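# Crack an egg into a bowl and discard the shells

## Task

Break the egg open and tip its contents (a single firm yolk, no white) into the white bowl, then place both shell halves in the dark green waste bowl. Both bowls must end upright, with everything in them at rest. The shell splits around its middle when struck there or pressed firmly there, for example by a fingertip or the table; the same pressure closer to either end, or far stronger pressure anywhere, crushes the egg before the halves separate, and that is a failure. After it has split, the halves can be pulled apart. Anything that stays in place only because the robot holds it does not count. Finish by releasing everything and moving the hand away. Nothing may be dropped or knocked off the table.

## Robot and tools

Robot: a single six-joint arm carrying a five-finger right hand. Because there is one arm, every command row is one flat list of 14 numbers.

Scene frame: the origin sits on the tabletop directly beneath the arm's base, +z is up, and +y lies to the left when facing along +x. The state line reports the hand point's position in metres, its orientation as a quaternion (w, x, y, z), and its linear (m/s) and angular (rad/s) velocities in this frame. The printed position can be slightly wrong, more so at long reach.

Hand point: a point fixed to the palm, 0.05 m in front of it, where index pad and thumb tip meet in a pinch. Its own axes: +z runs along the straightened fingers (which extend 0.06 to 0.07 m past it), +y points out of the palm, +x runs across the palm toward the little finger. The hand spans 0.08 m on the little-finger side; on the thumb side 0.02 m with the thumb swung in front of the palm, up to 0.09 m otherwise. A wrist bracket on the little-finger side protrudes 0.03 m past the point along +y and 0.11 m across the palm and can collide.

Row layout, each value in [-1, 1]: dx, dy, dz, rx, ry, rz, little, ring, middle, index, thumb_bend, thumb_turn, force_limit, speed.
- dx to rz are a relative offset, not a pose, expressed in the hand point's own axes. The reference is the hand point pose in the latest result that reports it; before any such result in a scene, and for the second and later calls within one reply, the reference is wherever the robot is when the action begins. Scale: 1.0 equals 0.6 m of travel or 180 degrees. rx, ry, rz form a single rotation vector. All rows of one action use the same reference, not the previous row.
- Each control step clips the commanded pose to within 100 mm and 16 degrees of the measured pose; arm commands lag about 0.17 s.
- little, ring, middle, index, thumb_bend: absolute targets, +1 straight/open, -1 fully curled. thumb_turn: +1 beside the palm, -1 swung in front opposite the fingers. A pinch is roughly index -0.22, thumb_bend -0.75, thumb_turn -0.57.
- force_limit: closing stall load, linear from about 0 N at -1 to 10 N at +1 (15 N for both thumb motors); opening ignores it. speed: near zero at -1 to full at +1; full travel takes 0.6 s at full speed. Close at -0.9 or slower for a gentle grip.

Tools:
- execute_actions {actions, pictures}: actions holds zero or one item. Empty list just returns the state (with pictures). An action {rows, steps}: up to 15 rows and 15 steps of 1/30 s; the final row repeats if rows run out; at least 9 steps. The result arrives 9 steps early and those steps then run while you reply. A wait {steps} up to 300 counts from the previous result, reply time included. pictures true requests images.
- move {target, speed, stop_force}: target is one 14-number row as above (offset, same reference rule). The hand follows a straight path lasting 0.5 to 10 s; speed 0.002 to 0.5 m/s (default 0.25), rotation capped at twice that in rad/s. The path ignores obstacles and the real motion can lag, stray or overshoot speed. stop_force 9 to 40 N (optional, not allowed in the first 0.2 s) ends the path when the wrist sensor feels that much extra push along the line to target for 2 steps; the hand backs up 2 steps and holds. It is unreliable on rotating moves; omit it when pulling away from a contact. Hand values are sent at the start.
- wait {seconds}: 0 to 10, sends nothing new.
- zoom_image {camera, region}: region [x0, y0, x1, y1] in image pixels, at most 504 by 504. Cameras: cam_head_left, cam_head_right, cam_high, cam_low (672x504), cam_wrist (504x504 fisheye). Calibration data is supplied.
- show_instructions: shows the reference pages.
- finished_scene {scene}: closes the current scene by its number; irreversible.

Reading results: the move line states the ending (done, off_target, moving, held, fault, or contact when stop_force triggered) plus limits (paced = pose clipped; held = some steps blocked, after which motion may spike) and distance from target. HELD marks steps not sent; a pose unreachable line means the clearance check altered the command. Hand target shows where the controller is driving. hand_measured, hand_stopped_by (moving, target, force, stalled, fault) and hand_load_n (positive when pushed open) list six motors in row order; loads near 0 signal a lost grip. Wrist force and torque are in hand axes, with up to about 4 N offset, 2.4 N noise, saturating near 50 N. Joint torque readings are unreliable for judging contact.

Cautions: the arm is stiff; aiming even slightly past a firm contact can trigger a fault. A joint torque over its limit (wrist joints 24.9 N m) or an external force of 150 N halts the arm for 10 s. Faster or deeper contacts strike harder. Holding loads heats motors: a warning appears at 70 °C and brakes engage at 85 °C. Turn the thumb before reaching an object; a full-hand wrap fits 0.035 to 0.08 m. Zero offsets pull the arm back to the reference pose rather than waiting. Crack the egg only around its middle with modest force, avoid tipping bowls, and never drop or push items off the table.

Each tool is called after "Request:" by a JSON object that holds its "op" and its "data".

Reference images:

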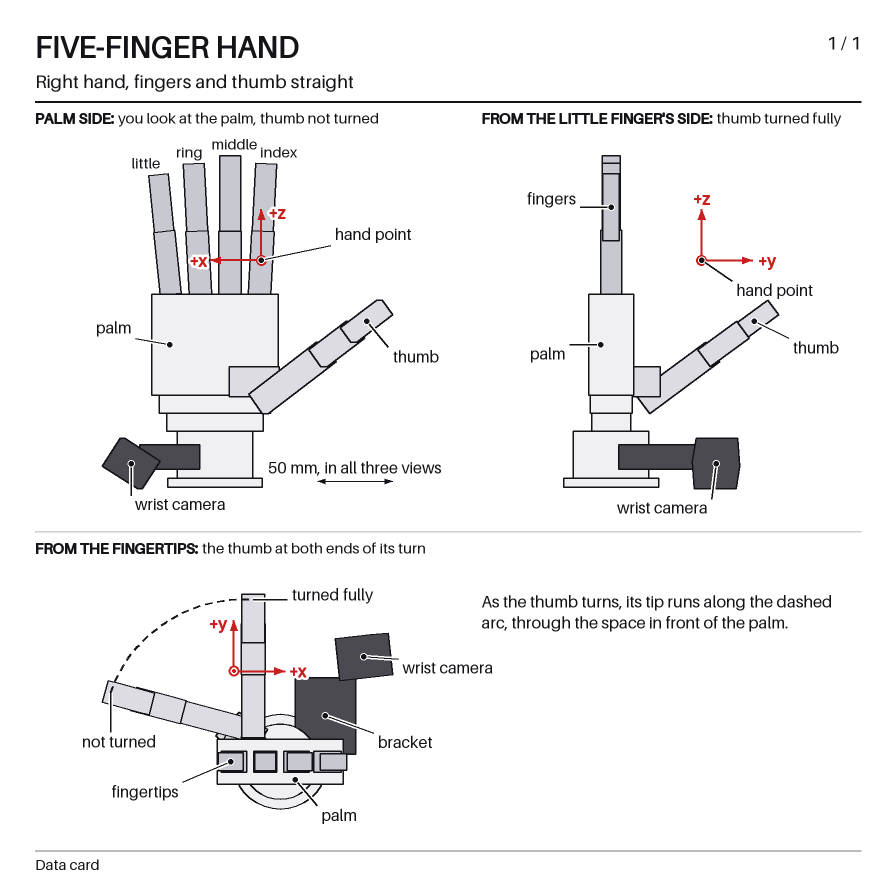

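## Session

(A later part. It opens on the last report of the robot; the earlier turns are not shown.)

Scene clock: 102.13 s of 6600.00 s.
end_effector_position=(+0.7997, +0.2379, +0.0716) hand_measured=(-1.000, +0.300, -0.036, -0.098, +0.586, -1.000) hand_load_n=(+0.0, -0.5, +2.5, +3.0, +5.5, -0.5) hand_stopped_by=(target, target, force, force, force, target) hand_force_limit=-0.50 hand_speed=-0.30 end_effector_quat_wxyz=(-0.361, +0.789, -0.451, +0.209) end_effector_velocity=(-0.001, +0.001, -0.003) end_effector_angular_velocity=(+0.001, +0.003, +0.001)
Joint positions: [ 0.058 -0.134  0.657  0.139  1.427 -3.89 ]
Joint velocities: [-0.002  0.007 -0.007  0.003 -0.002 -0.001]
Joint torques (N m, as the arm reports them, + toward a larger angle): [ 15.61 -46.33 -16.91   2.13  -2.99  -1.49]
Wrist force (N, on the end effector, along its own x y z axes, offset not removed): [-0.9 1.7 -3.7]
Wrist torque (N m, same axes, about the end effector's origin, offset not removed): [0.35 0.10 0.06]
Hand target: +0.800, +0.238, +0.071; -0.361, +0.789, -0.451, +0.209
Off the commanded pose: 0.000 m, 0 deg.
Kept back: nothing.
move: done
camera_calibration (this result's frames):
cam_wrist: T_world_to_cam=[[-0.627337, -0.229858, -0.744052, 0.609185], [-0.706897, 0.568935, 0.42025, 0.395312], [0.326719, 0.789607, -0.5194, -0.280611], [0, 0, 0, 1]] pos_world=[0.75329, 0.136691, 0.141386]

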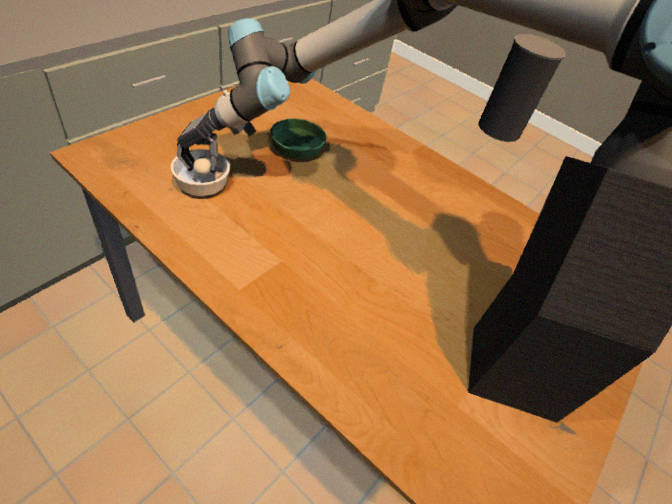

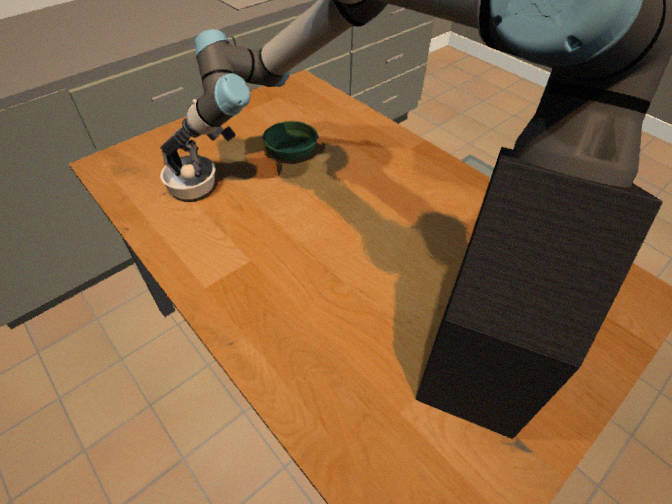

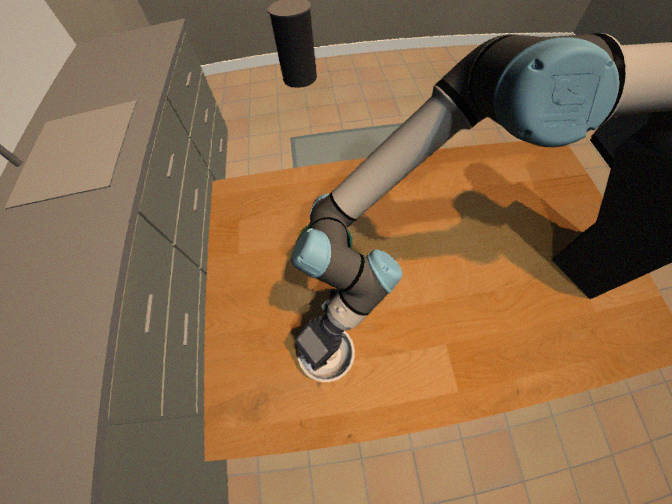

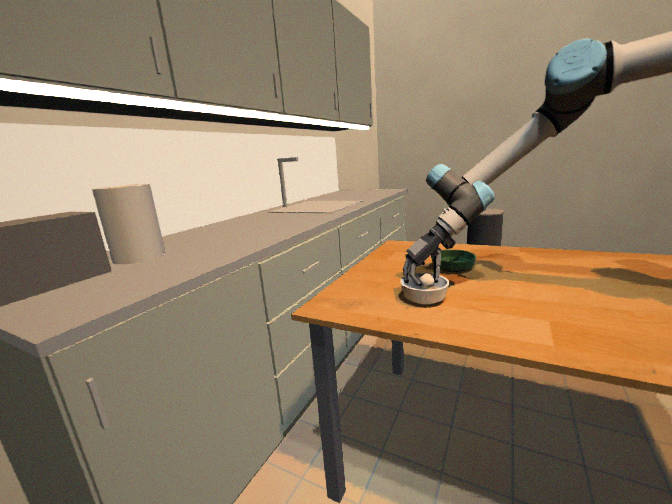

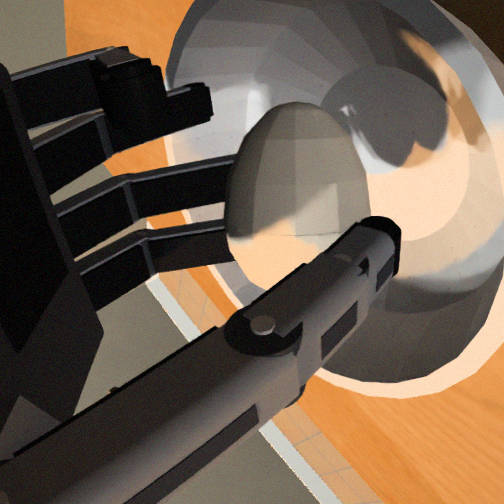

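Request:
{"op": "move", "data": {"target": [-0.01,0.016,-0.019,0,0,0,-1,-0.5,-0.55,-0.55,0.3,-1,0.1,-0.85], "speed": 0.02}}

Scene clock: 104.60 s of 6600.00 s.
end_effector_position=(+0.7838, +0.2356, +0.0718) hand_measured=(-1.000, -0.180, -0.060, -0.122, +0.590, -1.000) hand_load_n=(+0.0, +5.5, +3.0, +4.5, +13.5, +3.5) hand_stopped_by=(target, force, force, force, force, target) hand_force_limit=0.10 hand_speed=-0.85 end_effector_quat_wxyz=(-0.361, +0.789, -0.451, +0.209) end_effector_velocity=(-0.001, +0.000, -0.001) end_effector_angular_velocity=(+0.001, +0.002, +0.001)
Joint positions: [ 0.053 -0.18   0.766  0.076  1.422 -3.893]
Joint velocities: [-0.     0.001  0.     0.002 -0.001  0.   ]
Joint torques (N m, as the arm reports them, + toward a larger angle): [ 14.32 -60.04  -4.15   0.06  -3.07  -1.36]
Wrist force (N, on the end effector, along its own x y z axes, offset not removed): [0.5 2.0 -0.1]
Wrist torque (N m, same axes, about the end effector's origin, offset not removed): [0.37 0.10 0.09]
Hand target: +0.784, +0.236, +0.072; -0.361, +0.789, -0.451, +0.209
Off the commanded pose: 0.000 m, 0 deg.
Kept back: nothing.
move: done
camera_calibration (this result's frames):
cam_wrist: T_world_to_cam=[[-0.627339, -0.229864, -0.744049, 0.59879], [-0.706897, 0.568934, 0.42025, 0.385369], [0.326714, 0.789605, -0.519405, -0.27347], [0, 0, 0, 1]] pos_world=[0.737408, 0.134324, 0.141536]

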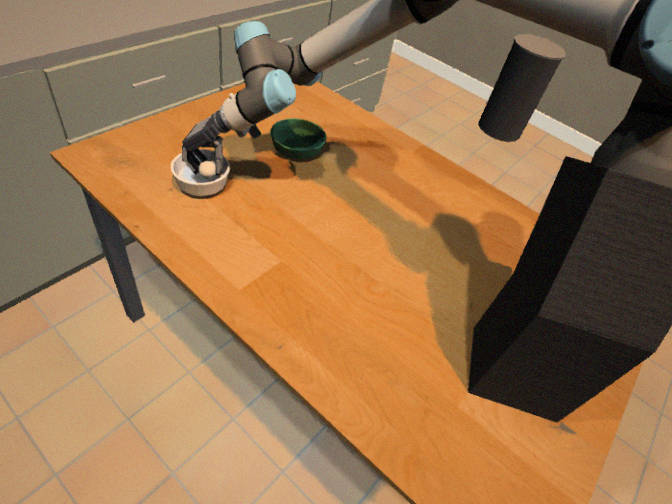

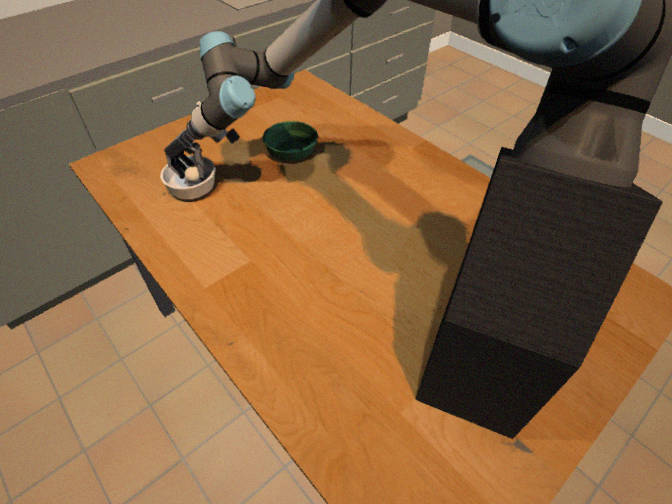

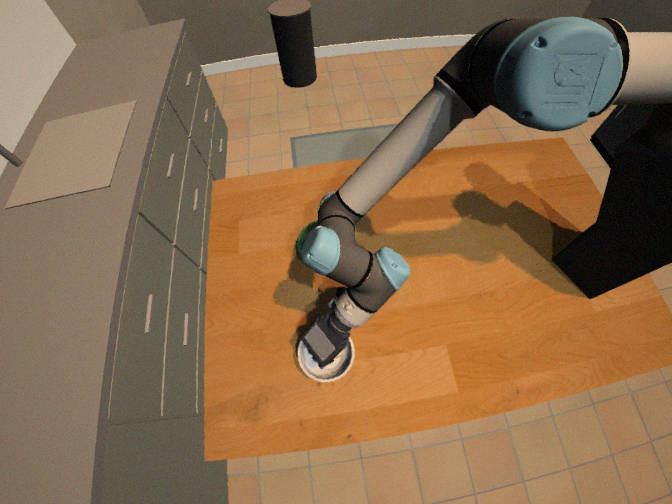

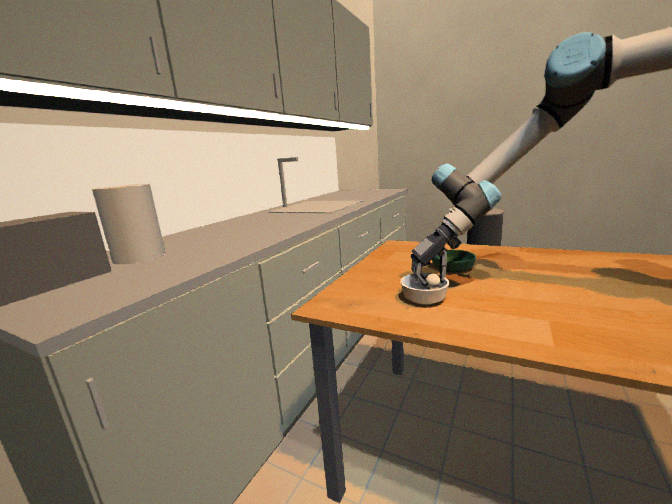

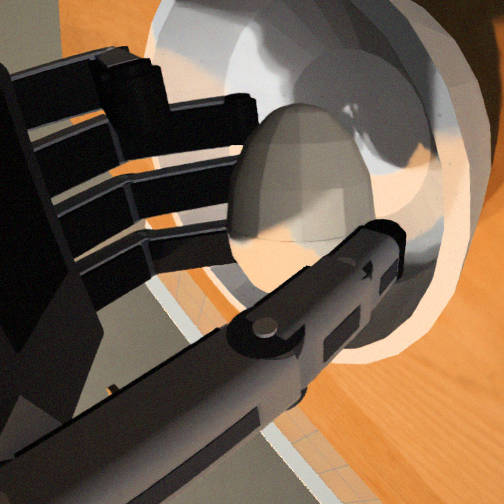

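Request:
{"op": "move", "data": {"target": [0,0.002,0.024,0,0,0,-1,-0.6,0.0,-0.6,0.3,-1,0.6,-0.9], "speed": 0.02}}

Request:
{"op": "zoom_image", "data": {"camera": "cam_head_left", "region": [150,110,260,210]}}

Scene clock: 105.90 s of 6600.00 s.
end_effector_position=(+0.7924, +0.2406, +0.0617) hand_measured=(-1.000, -0.200, +0.000, -0.140, +0.592, -1.000) hand_load_n=(+0.0, +8.0, +0.0, +8.0, +18.0, +4.5) hand_stopped_by=(target, force, target, force, force, target) hand_force_limit=0.60 hand_speed=-0.90 end_effector_quat_wxyz=(-0.361, +0.789, -0.451, +0.209) end_effector_velocity=(+0.002, +0.001, -0.001) end_effector_angular_velocity=(+0.001, -0.001, +0.001)
Joint positions: [ 0.054 -0.13   0.68   0.111  1.424 -3.892]
Joint velocities: [ 0.     0.01  -0.019  0.009 -0.001  0.   ]
Joint torques (N m, as the arm reports them, + toward a larger angle): [ 40.04 -45.87 -16.44   2.4    1.29   1.77]
Wrist force (N, on the end effector, along its own x y z axes, offset not removed): [1.6 2.7 -1.9]
Wrist torque (N m, same axes, about the end effector's origin, offset not removed): [0.49 -0.16 0.15]
Hand target: +0.793, +0.241, +0.061; -0.361, +0.789, -0.451, +0.209
Off the commanded pose: 0.000 m, 0 deg.
Kept back: nothing.
move: done
camera_calibration (this result's frames):
cam_wrist: T_world_to_cam=[[-0.627261, -0.229818, -0.744128, 0.59772], [-0.706913, 0.568976, 0.420167, 0.392825], [0.326829, 0.789588, -0.519358, -0.285565], [0, 0, 0, 1]] pos_world=[0.745951, 0.139337, 0.131417]

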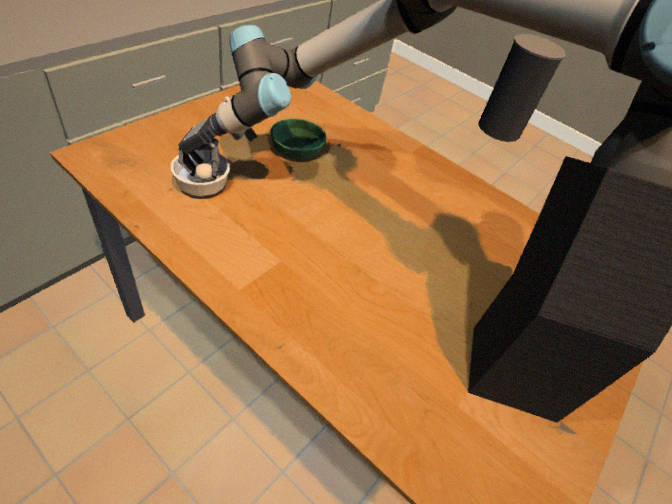

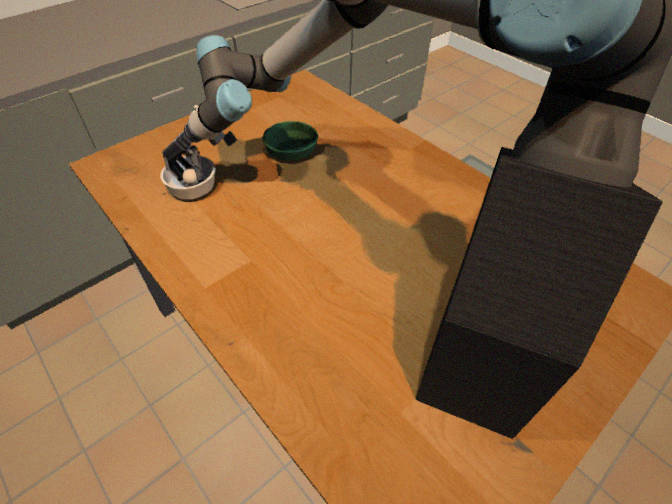

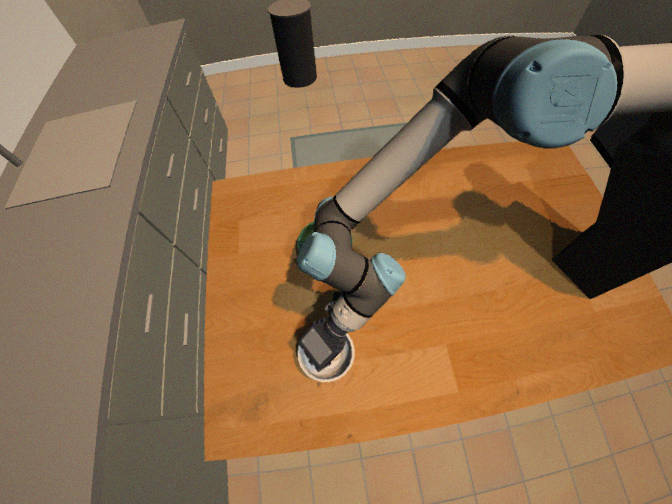

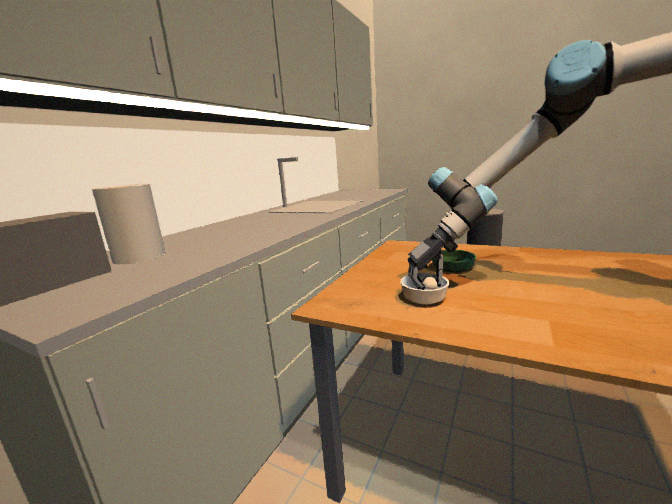

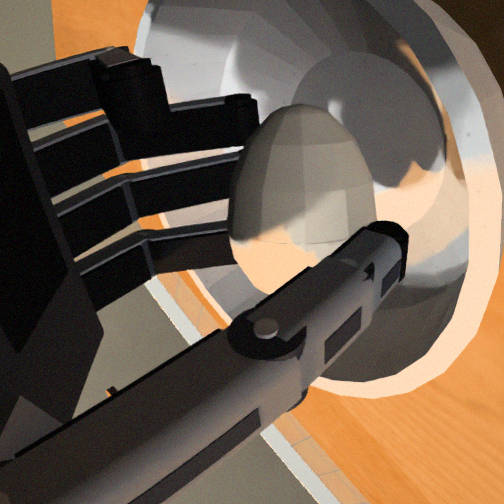

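Region (150, 110, 260, 210) of cam_head_left's 672x504 image, scaled by 4.582, with more detail than that image has; it fills the top 458 rows of this view, and the rest is white.

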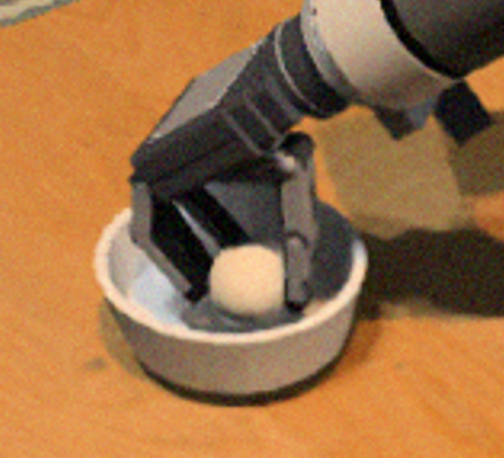

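Request:
{"op": "move", "data": {"target": [0,0,0,0,0,0,-1,-0.15,-0.6,-0.6,0.3,-1,0.8,-0.9]}}

Request:
{"op": "move", "data": {"target": [0,0,0,0,0,0,-1,-0.15,-0.6,-0.6,0.3,-0.9,0.8,-0.9]}}

Request:
{"op": "zoom_image", "data": {"camera": "cam_wrist", "region": [180,80,440,340]}}

Scene clock: 107.10 s of 6600.00 s.
end_effector_position=(+0.7924, +0.2406, +0.0617) hand_measured=(-1.000, -0.150, -0.080, -0.140, +0.592, -1.000) hand_load_n=(+0.0, +0.0, +9.5, +7.0, +17.5, -0.5) hand_stopped_by=(target, target, force, force, force, target) hand_force_limit=0.80 hand_speed=-0.90 end_effector_quat_wxyz=(-0.361, +0.789, -0.451, +0.209) end_effector_velocity=(+0.000, -0.000, +0.000) end_effector_angular_velocity=(+0.000, -0.001, -0.000)
Joint positions: [ 0.055 -0.13   0.68   0.111  1.424 -3.892]
Joint velocities: [-0.    -0.001  0.    -0.001 -0.    -0.   ]
Joint torques (N m, as the arm reports them, + toward a larger angle): [ 35.66 -60.26  -4.39  -0.11  -0.37   1.43]
Wrist force (N, on the end effector, along its own x y z axes, offset not removed): [-1.3 2.8 -1.7]
Wrist torque (N m, same axes, about the end effector's origin, offset not removed): [0.38 0.30 0.05]
Hand target: +0.792, +0.241, +0.062; -0.361, +0.789, -0.451, +0.209
Off the commanded pose: 0.000 m, 0 deg.
Kept back: nothing.
move: done
camera_calibration (this result's frames):
cam_wrist: T_world_to_cam=[[-0.627265, -0.229835, -0.74412, 0.597737], [-0.706915, 0.568976, 0.420163, 0.39281], [0.326818, 0.789583, -0.519373, -0.285573], [0, 0, 0, 1]] pos_world=[0.745953, 0.139365, 0.131425]

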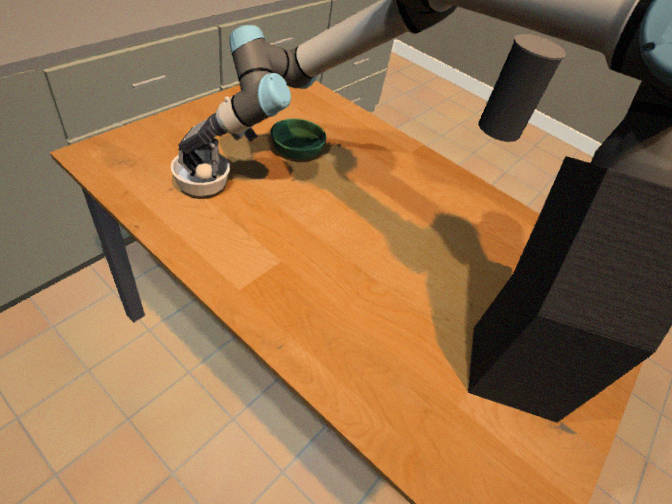

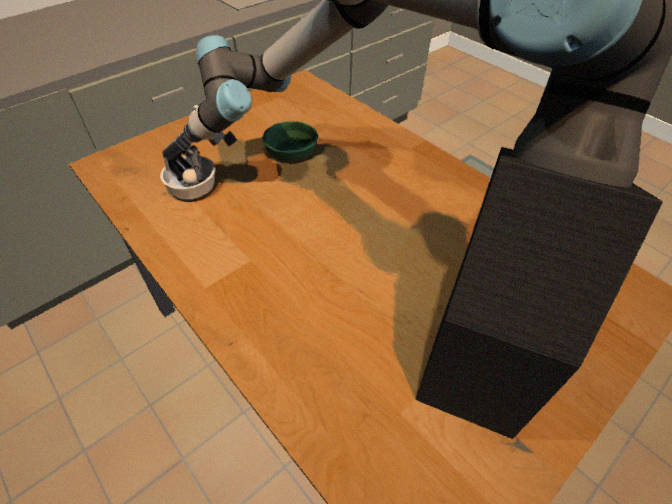

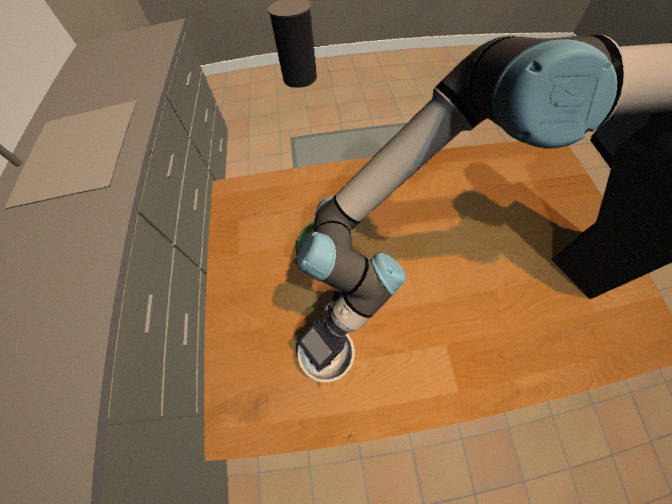

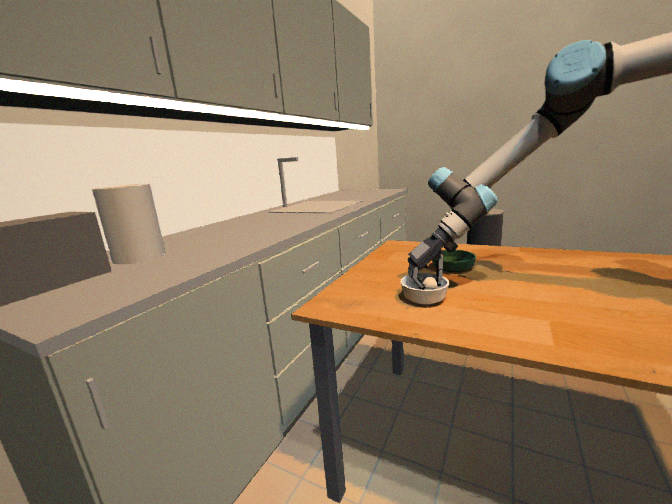

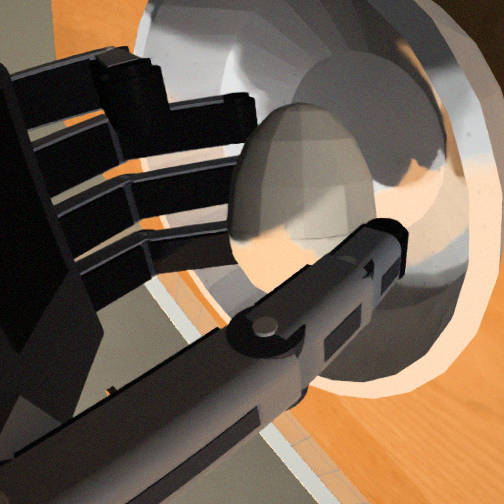

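Scene clock: 108.07 s of 6600.00 s.
end_effector_position=(+0.7924, +0.2406, +0.0617) hand_measured=(-1.000, -0.150, -0.080, -0.140, +0.592, -0.900) hand_load_n=(+0.0, +0.0, +5.5, +11.0, +18.0, -1.0) hand_stopped_by=(target, target, force, force, force, target) hand_force_limit=0.80 hand_speed=-0.90 end_effector_quat_wxyz=(-0.361, +0.789, -0.451, +0.209) end_effector_velocity=(-0.000, +0.000, -0.001) end_effector_angular_velocity=(-0.001, +0.000, -0.001)
Joint positions: [ 0.055 -0.13   0.68   0.111  1.424 -3.892]
Joint velocities: [-0.     0.001  0.001 -0.002  0.001  0.   ]
Joint torques (N m, as the arm reports them, + toward a larger angle): [ 36.28 -56.36  -7.31   0.4   -0.87   1.27]
Wrist force (N, on the end effector, along its own x y z axes, offset not removed): [-1.0 1.6 2.9]
Wrist torque (N m, same axes, about the end effector's origin, offset not removed): [-0.01 0.39 -0.07]
Hand target: +0.792, +0.241, +0.062; -0.361, +0.789, -0.451, +0.209
Off the commanded pose: 0.000 m, 0 deg.
Kept back: nothing.
move: done
camera_calibration (this result's frames):
cam_wrist: T_world_to_cam=[[-0.627264, -0.229835, -0.744121, 0.597737], [-0.706915, 0.568977, 0.420162, 0.392809], [0.32682, 0.789583, -0.519372, -0.285573], [0, 0, 0, 1]] pos_world=[0.745952, 0.139364, 0.131427]

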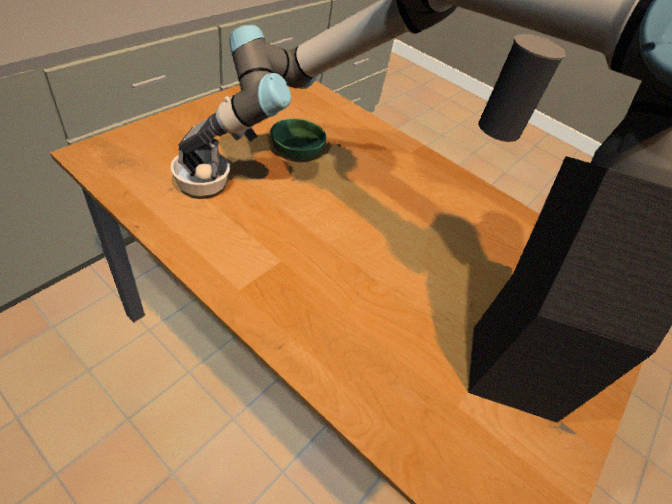

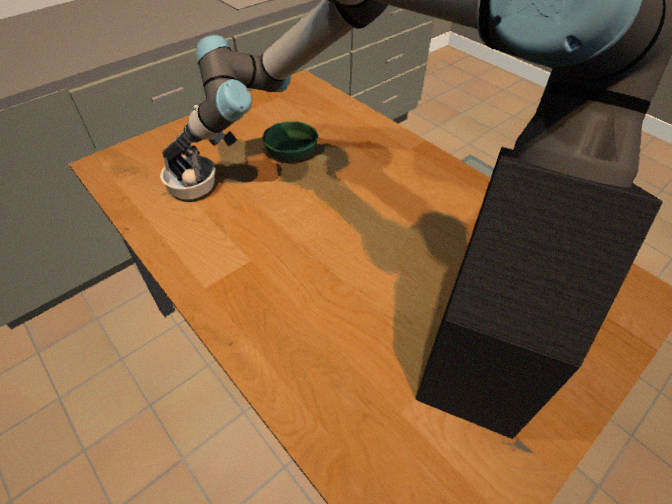

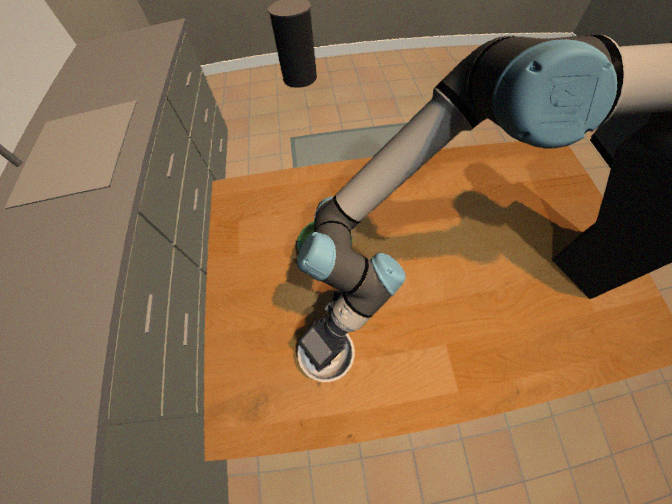

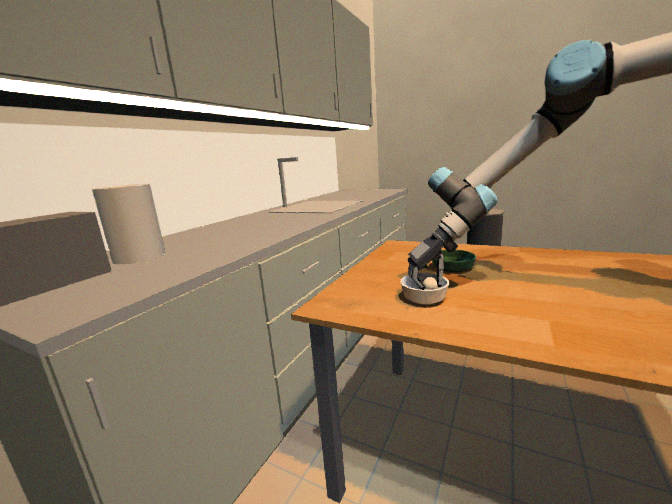

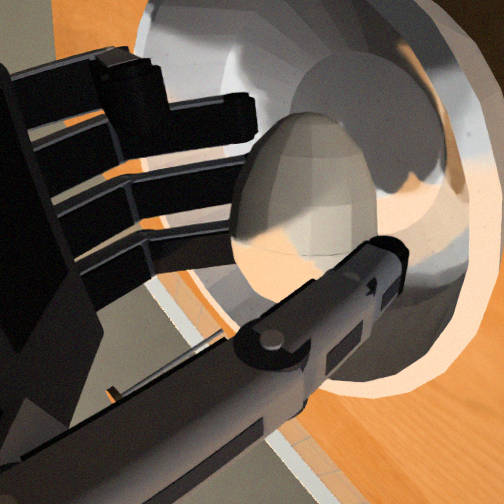

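Region (180, 80, 440, 340) of cam_wrist's 504x504 image, scaled by 1.938, with more detail than that image has.

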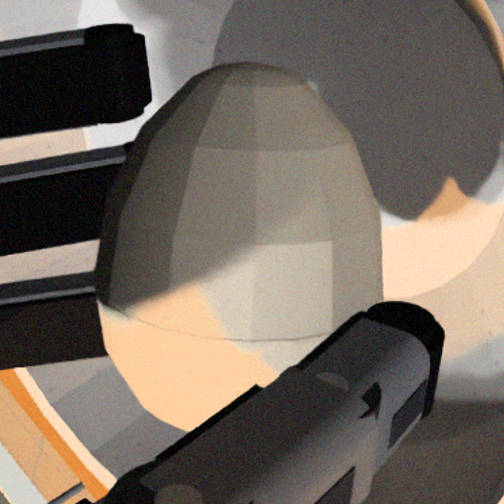

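Request:
{"op": "move", "data": {"target": [0,0,0,0,0,0,-1,-0.15,-0.7,-0.6,0.3,-0.8,0.6,-0.9]}}

Request:
{"op": "move", "data": {"target": [0,0,0,0,0,0,-1,-0.15,-0.75,-0.6,0.3,-0.8,0.4,-0.9]}}

Request:
{"op": "move", "data": {"target": [0,0,0,0,0,0,-1,-0.15,-0.75,-0.6,0.3,-1,1,-0.9]}}

Scene clock: 109.43 s of 6600.00 s.
end_effector_position=(+0.7924, +0.2406, +0.0617) hand_measured=(-1.000, -0.150, -0.088, -0.140, +0.594, -0.800) hand_load_n=(+0.0, +0.0, +4.5, +13.0, +18.5, +0.0) hand_stopped_by=(target, target, force, force, force, target) hand_force_limit=0.60 hand_speed=-0.90 end_effector_quat_wxyz=(-0.361, +0.789, -0.451, +0.209) end_effector_velocity=(-0.000, -0.000, -0.000) end_effector_angular_velocity=(-0.001, +0.001, -0.000)
Joint positions: [ 0.055 -0.13   0.68   0.111  1.424 -3.892]
Joint velocities: [-0.    -0.     0.     0.     0.001  0.   ]
Joint torques (N m, as the arm reports them, + toward a larger angle): [ 36.26 -56.2   -9.34   0.56  -1.01   1.34]
Wrist force (N, on the end effector, along its own x y z axes, offset not removed): [3.3 4.2 3.4]
Wrist torque (N m, same axes, about the end effector's origin, offset not removed): [0.15 -0.59 0.48]
Hand target: +0.792, +0.241, +0.062; -0.361, +0.789, -0.451, +0.209
Off the commanded pose: 0.000 m, 0 deg.
Kept back: nothing.
move: done
camera_calibration (this result's frames):
cam_wrist: T_world_to_cam=[[-0.627264, -0.229835, -0.744121, 0.597737], [-0.706915, 0.568977, 0.420162, 0.392809], [0.32682, 0.789583, -0.519372, -0.285573], [0, 0, 0, 1]] pos_world=[0.745952, 0.139364, 0.131427]

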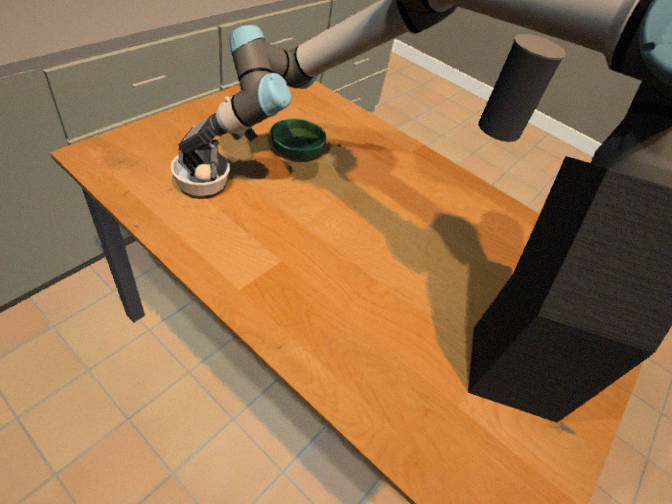

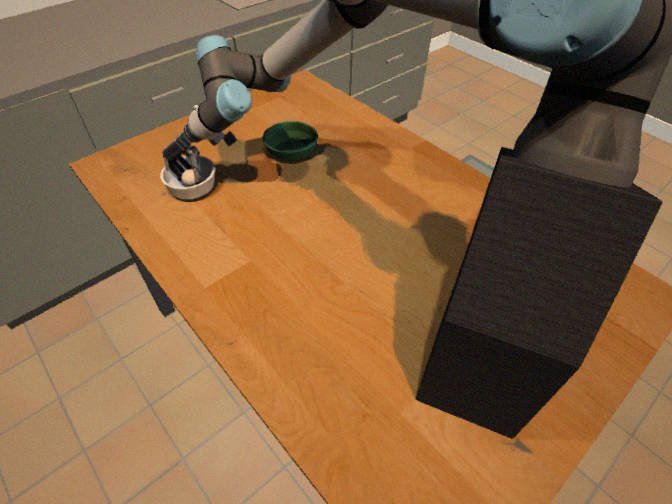

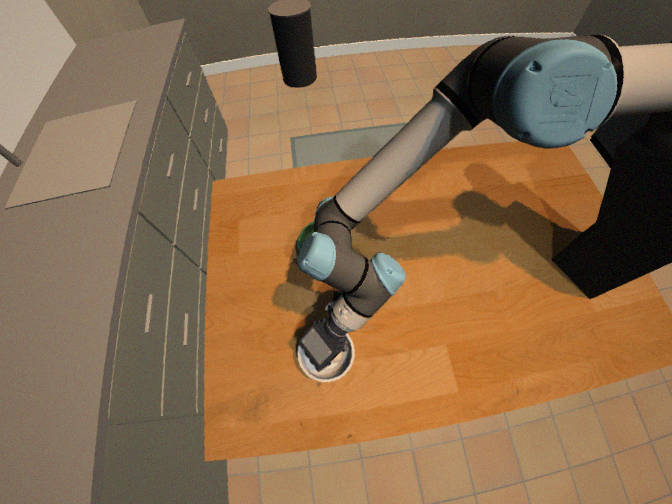

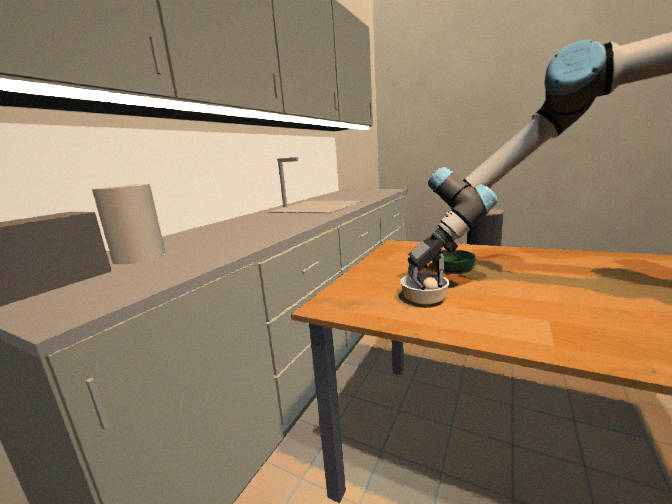

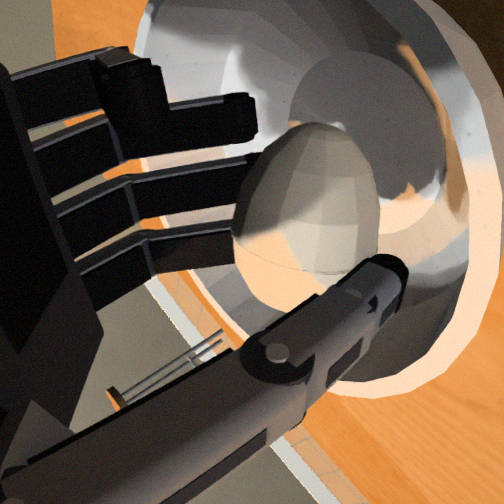

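Scene clock: 109.93 s of 6600.00 s.
end_effector_position=(+0.7924, +0.2406, +0.0617) hand_measured=(-1.000, -0.150, -0.102, -0.140, +0.594, -0.800) hand_load_n=(+0.0, +0.0, +7.5, +11.0, +20.5, +1.0) hand_stopped_by=(target, target, force, force, force, target) hand_force_limit=0.40 hand_speed=-0.90 end_effector_quat_wxyz=(-0.361, +0.789, -0.451, +0.209) end_effector_velocity=(+0.000, +0.000, +0.000) end_effector_angular_velocity=(+0.001, -0.001, +0.000)
Joint positions: [ 0.055 -0.13   0.68   0.111  1.424 -3.892]
Joint velocities: [-0.    -0.     0.001 -0.001 -0.001 -0.   ]
Joint torques (N m, as the arm reports them, + toward a larger angle): [ 37.37 -55.74 -10.17   0.43  -1.     1.23]
Wrist force (N, on the end effector, along its own x y z axes, offset not removed): [1.0 3.4 0.3]
Wrist torque (N m, same axes, about the end effector's origin, offset not removed): [0.54 -0.31 0.24]
Hand target: +0.792, +0.241, +0.062; -0.361, +0.789, -0.451, +0.209
Off the commanded pose: 0.000 m, 0 deg.
Kept back: nothing.
move: done
camera_calibration (this result's frames):
cam_wrist: T_world_to_cam=[[-0.627264, -0.229835, -0.744121, 0.597737], [-0.706915, 0.568977, 0.420162, 0.392809], [0.32682, 0.789583, -0.519372, -0.285572], [0, 0, 0, 1]] pos_world=[0.745952, 0.139365, 0.131427]

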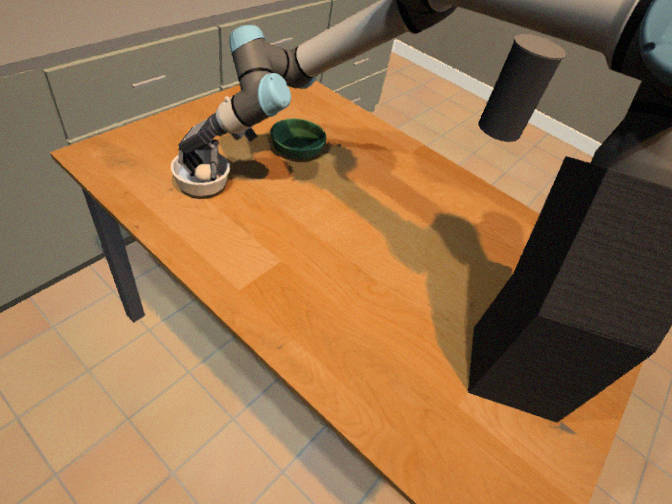

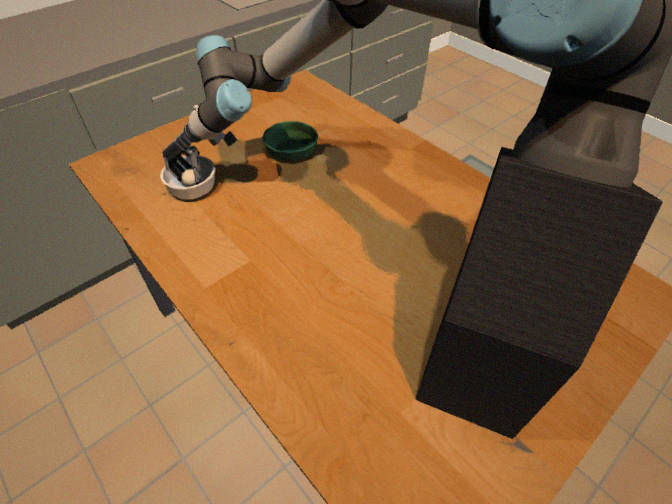

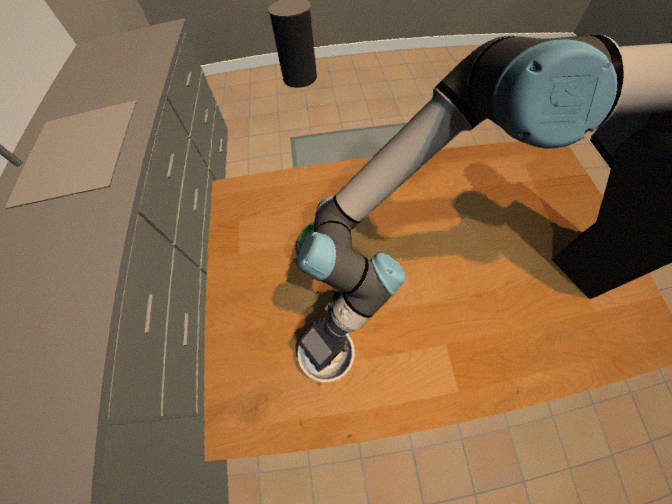

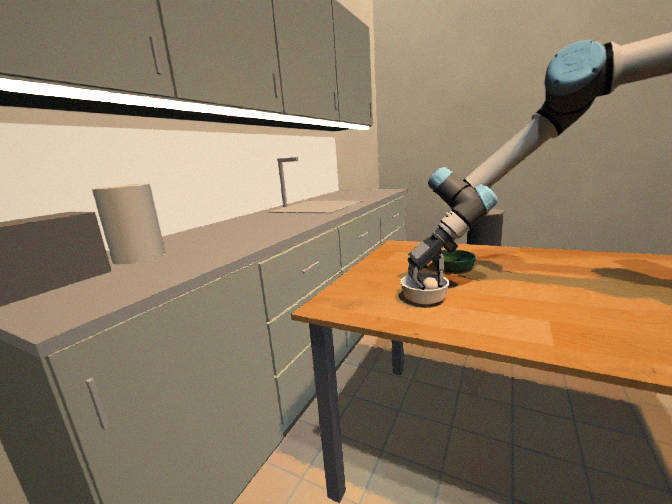

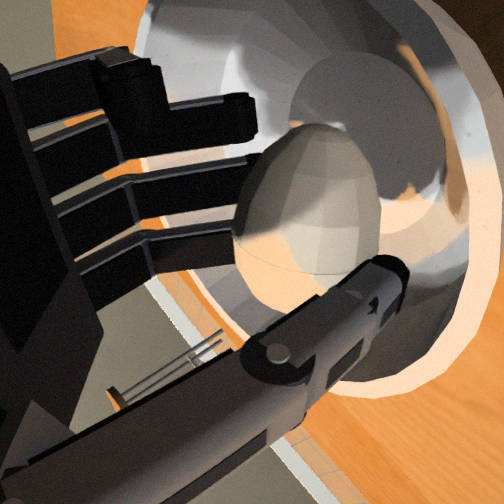

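Scene clock: 111.60 s of 6600.00 s.
end_effector_position=(+0.7924, +0.2406, +0.0617) hand_measured=(-1.000, -0.150, -0.100, -0.140, +0.594, -1.000) hand_load_n=(+0.0, +0.0, +16.0, +4.0, +21.0, +1.0) hand_stopped_by=(target, target, force, force, force, target) hand_force_limit=1.00 hand_speed=-0.90 end_effector_quat_wxyz=(-0.361, +0.789, -0.451, +0.209) end_effector_velocity=(+0.000, -0.000, -0.000) end_effector_angular_velocity=(-0.001, -0.001, -0.001)
Joint positions: [ 0.055 -0.13   0.68   0.111  1.424 -3.892]
Joint velocities: [ 0.     0.    -0.    -0.001  0.001 -0.   ]
Joint torques (N m, as the arm reports them, + toward a larger angle): [ 36.32 -55.43  -9.16   0.76  -1.02   1.52]
Wrist force (N, on the end effector, along its own x y z axes, offset not removed): [-0.2 0.1 1.7]
Wrist torque (N m, same axes, about the end effector's origin, offset not removed): [-0.19 -0.11 -0.13]
Hand target: +0.792, +0.241, +0.062; -0.361, +0.789, -0.451, +0.209
Off the commanded pose: 0.000 m, 0 deg.
Kept back: nothing.
move: done
camera_calibration (this result's frames):
cam_wrist: T_world_to_cam=[[-0.627264, -0.229835, -0.744121, 0.597737], [-0.706915, 0.568977, 0.420162, 0.392809], [0.32682, 0.789583, -0.519372, -0.285572], [0, 0, 0, 1]] pos_world=[0.745952, 0.139364, 0.131427]

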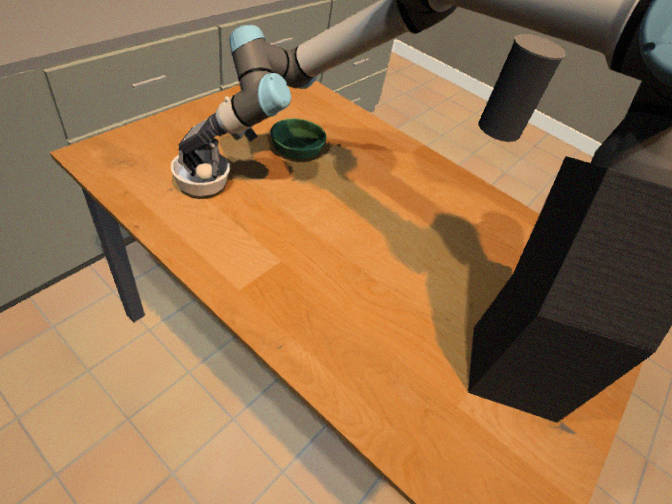

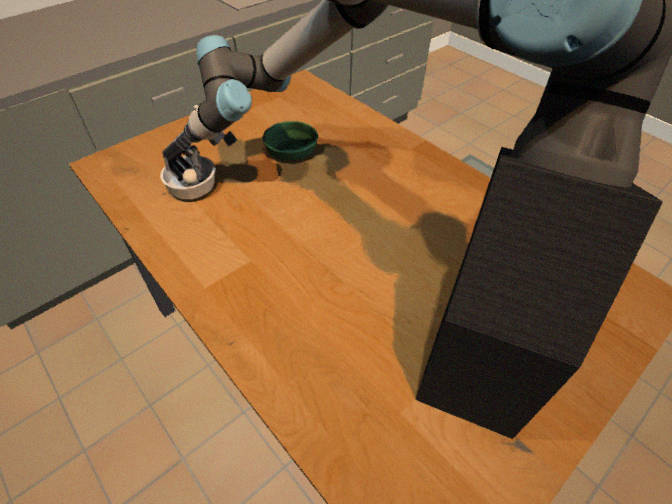

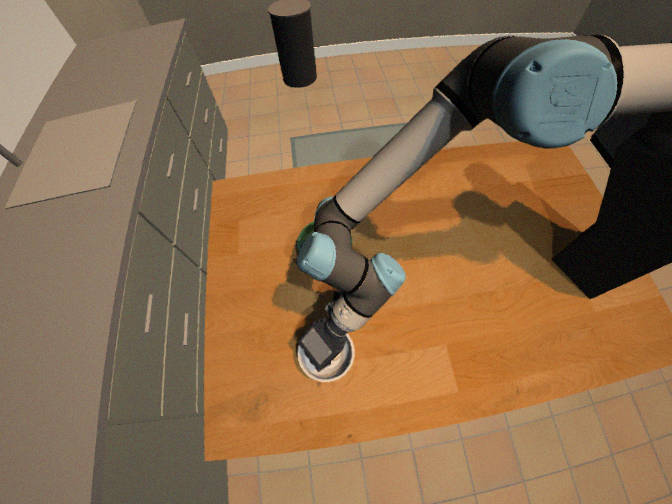

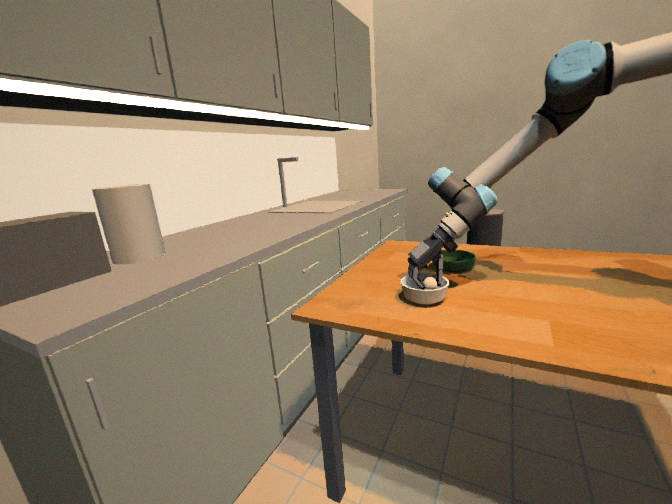

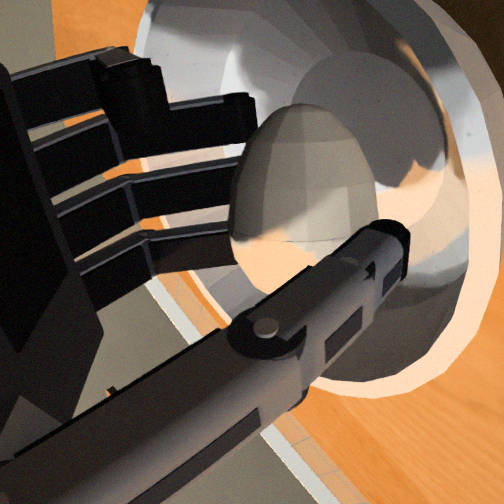

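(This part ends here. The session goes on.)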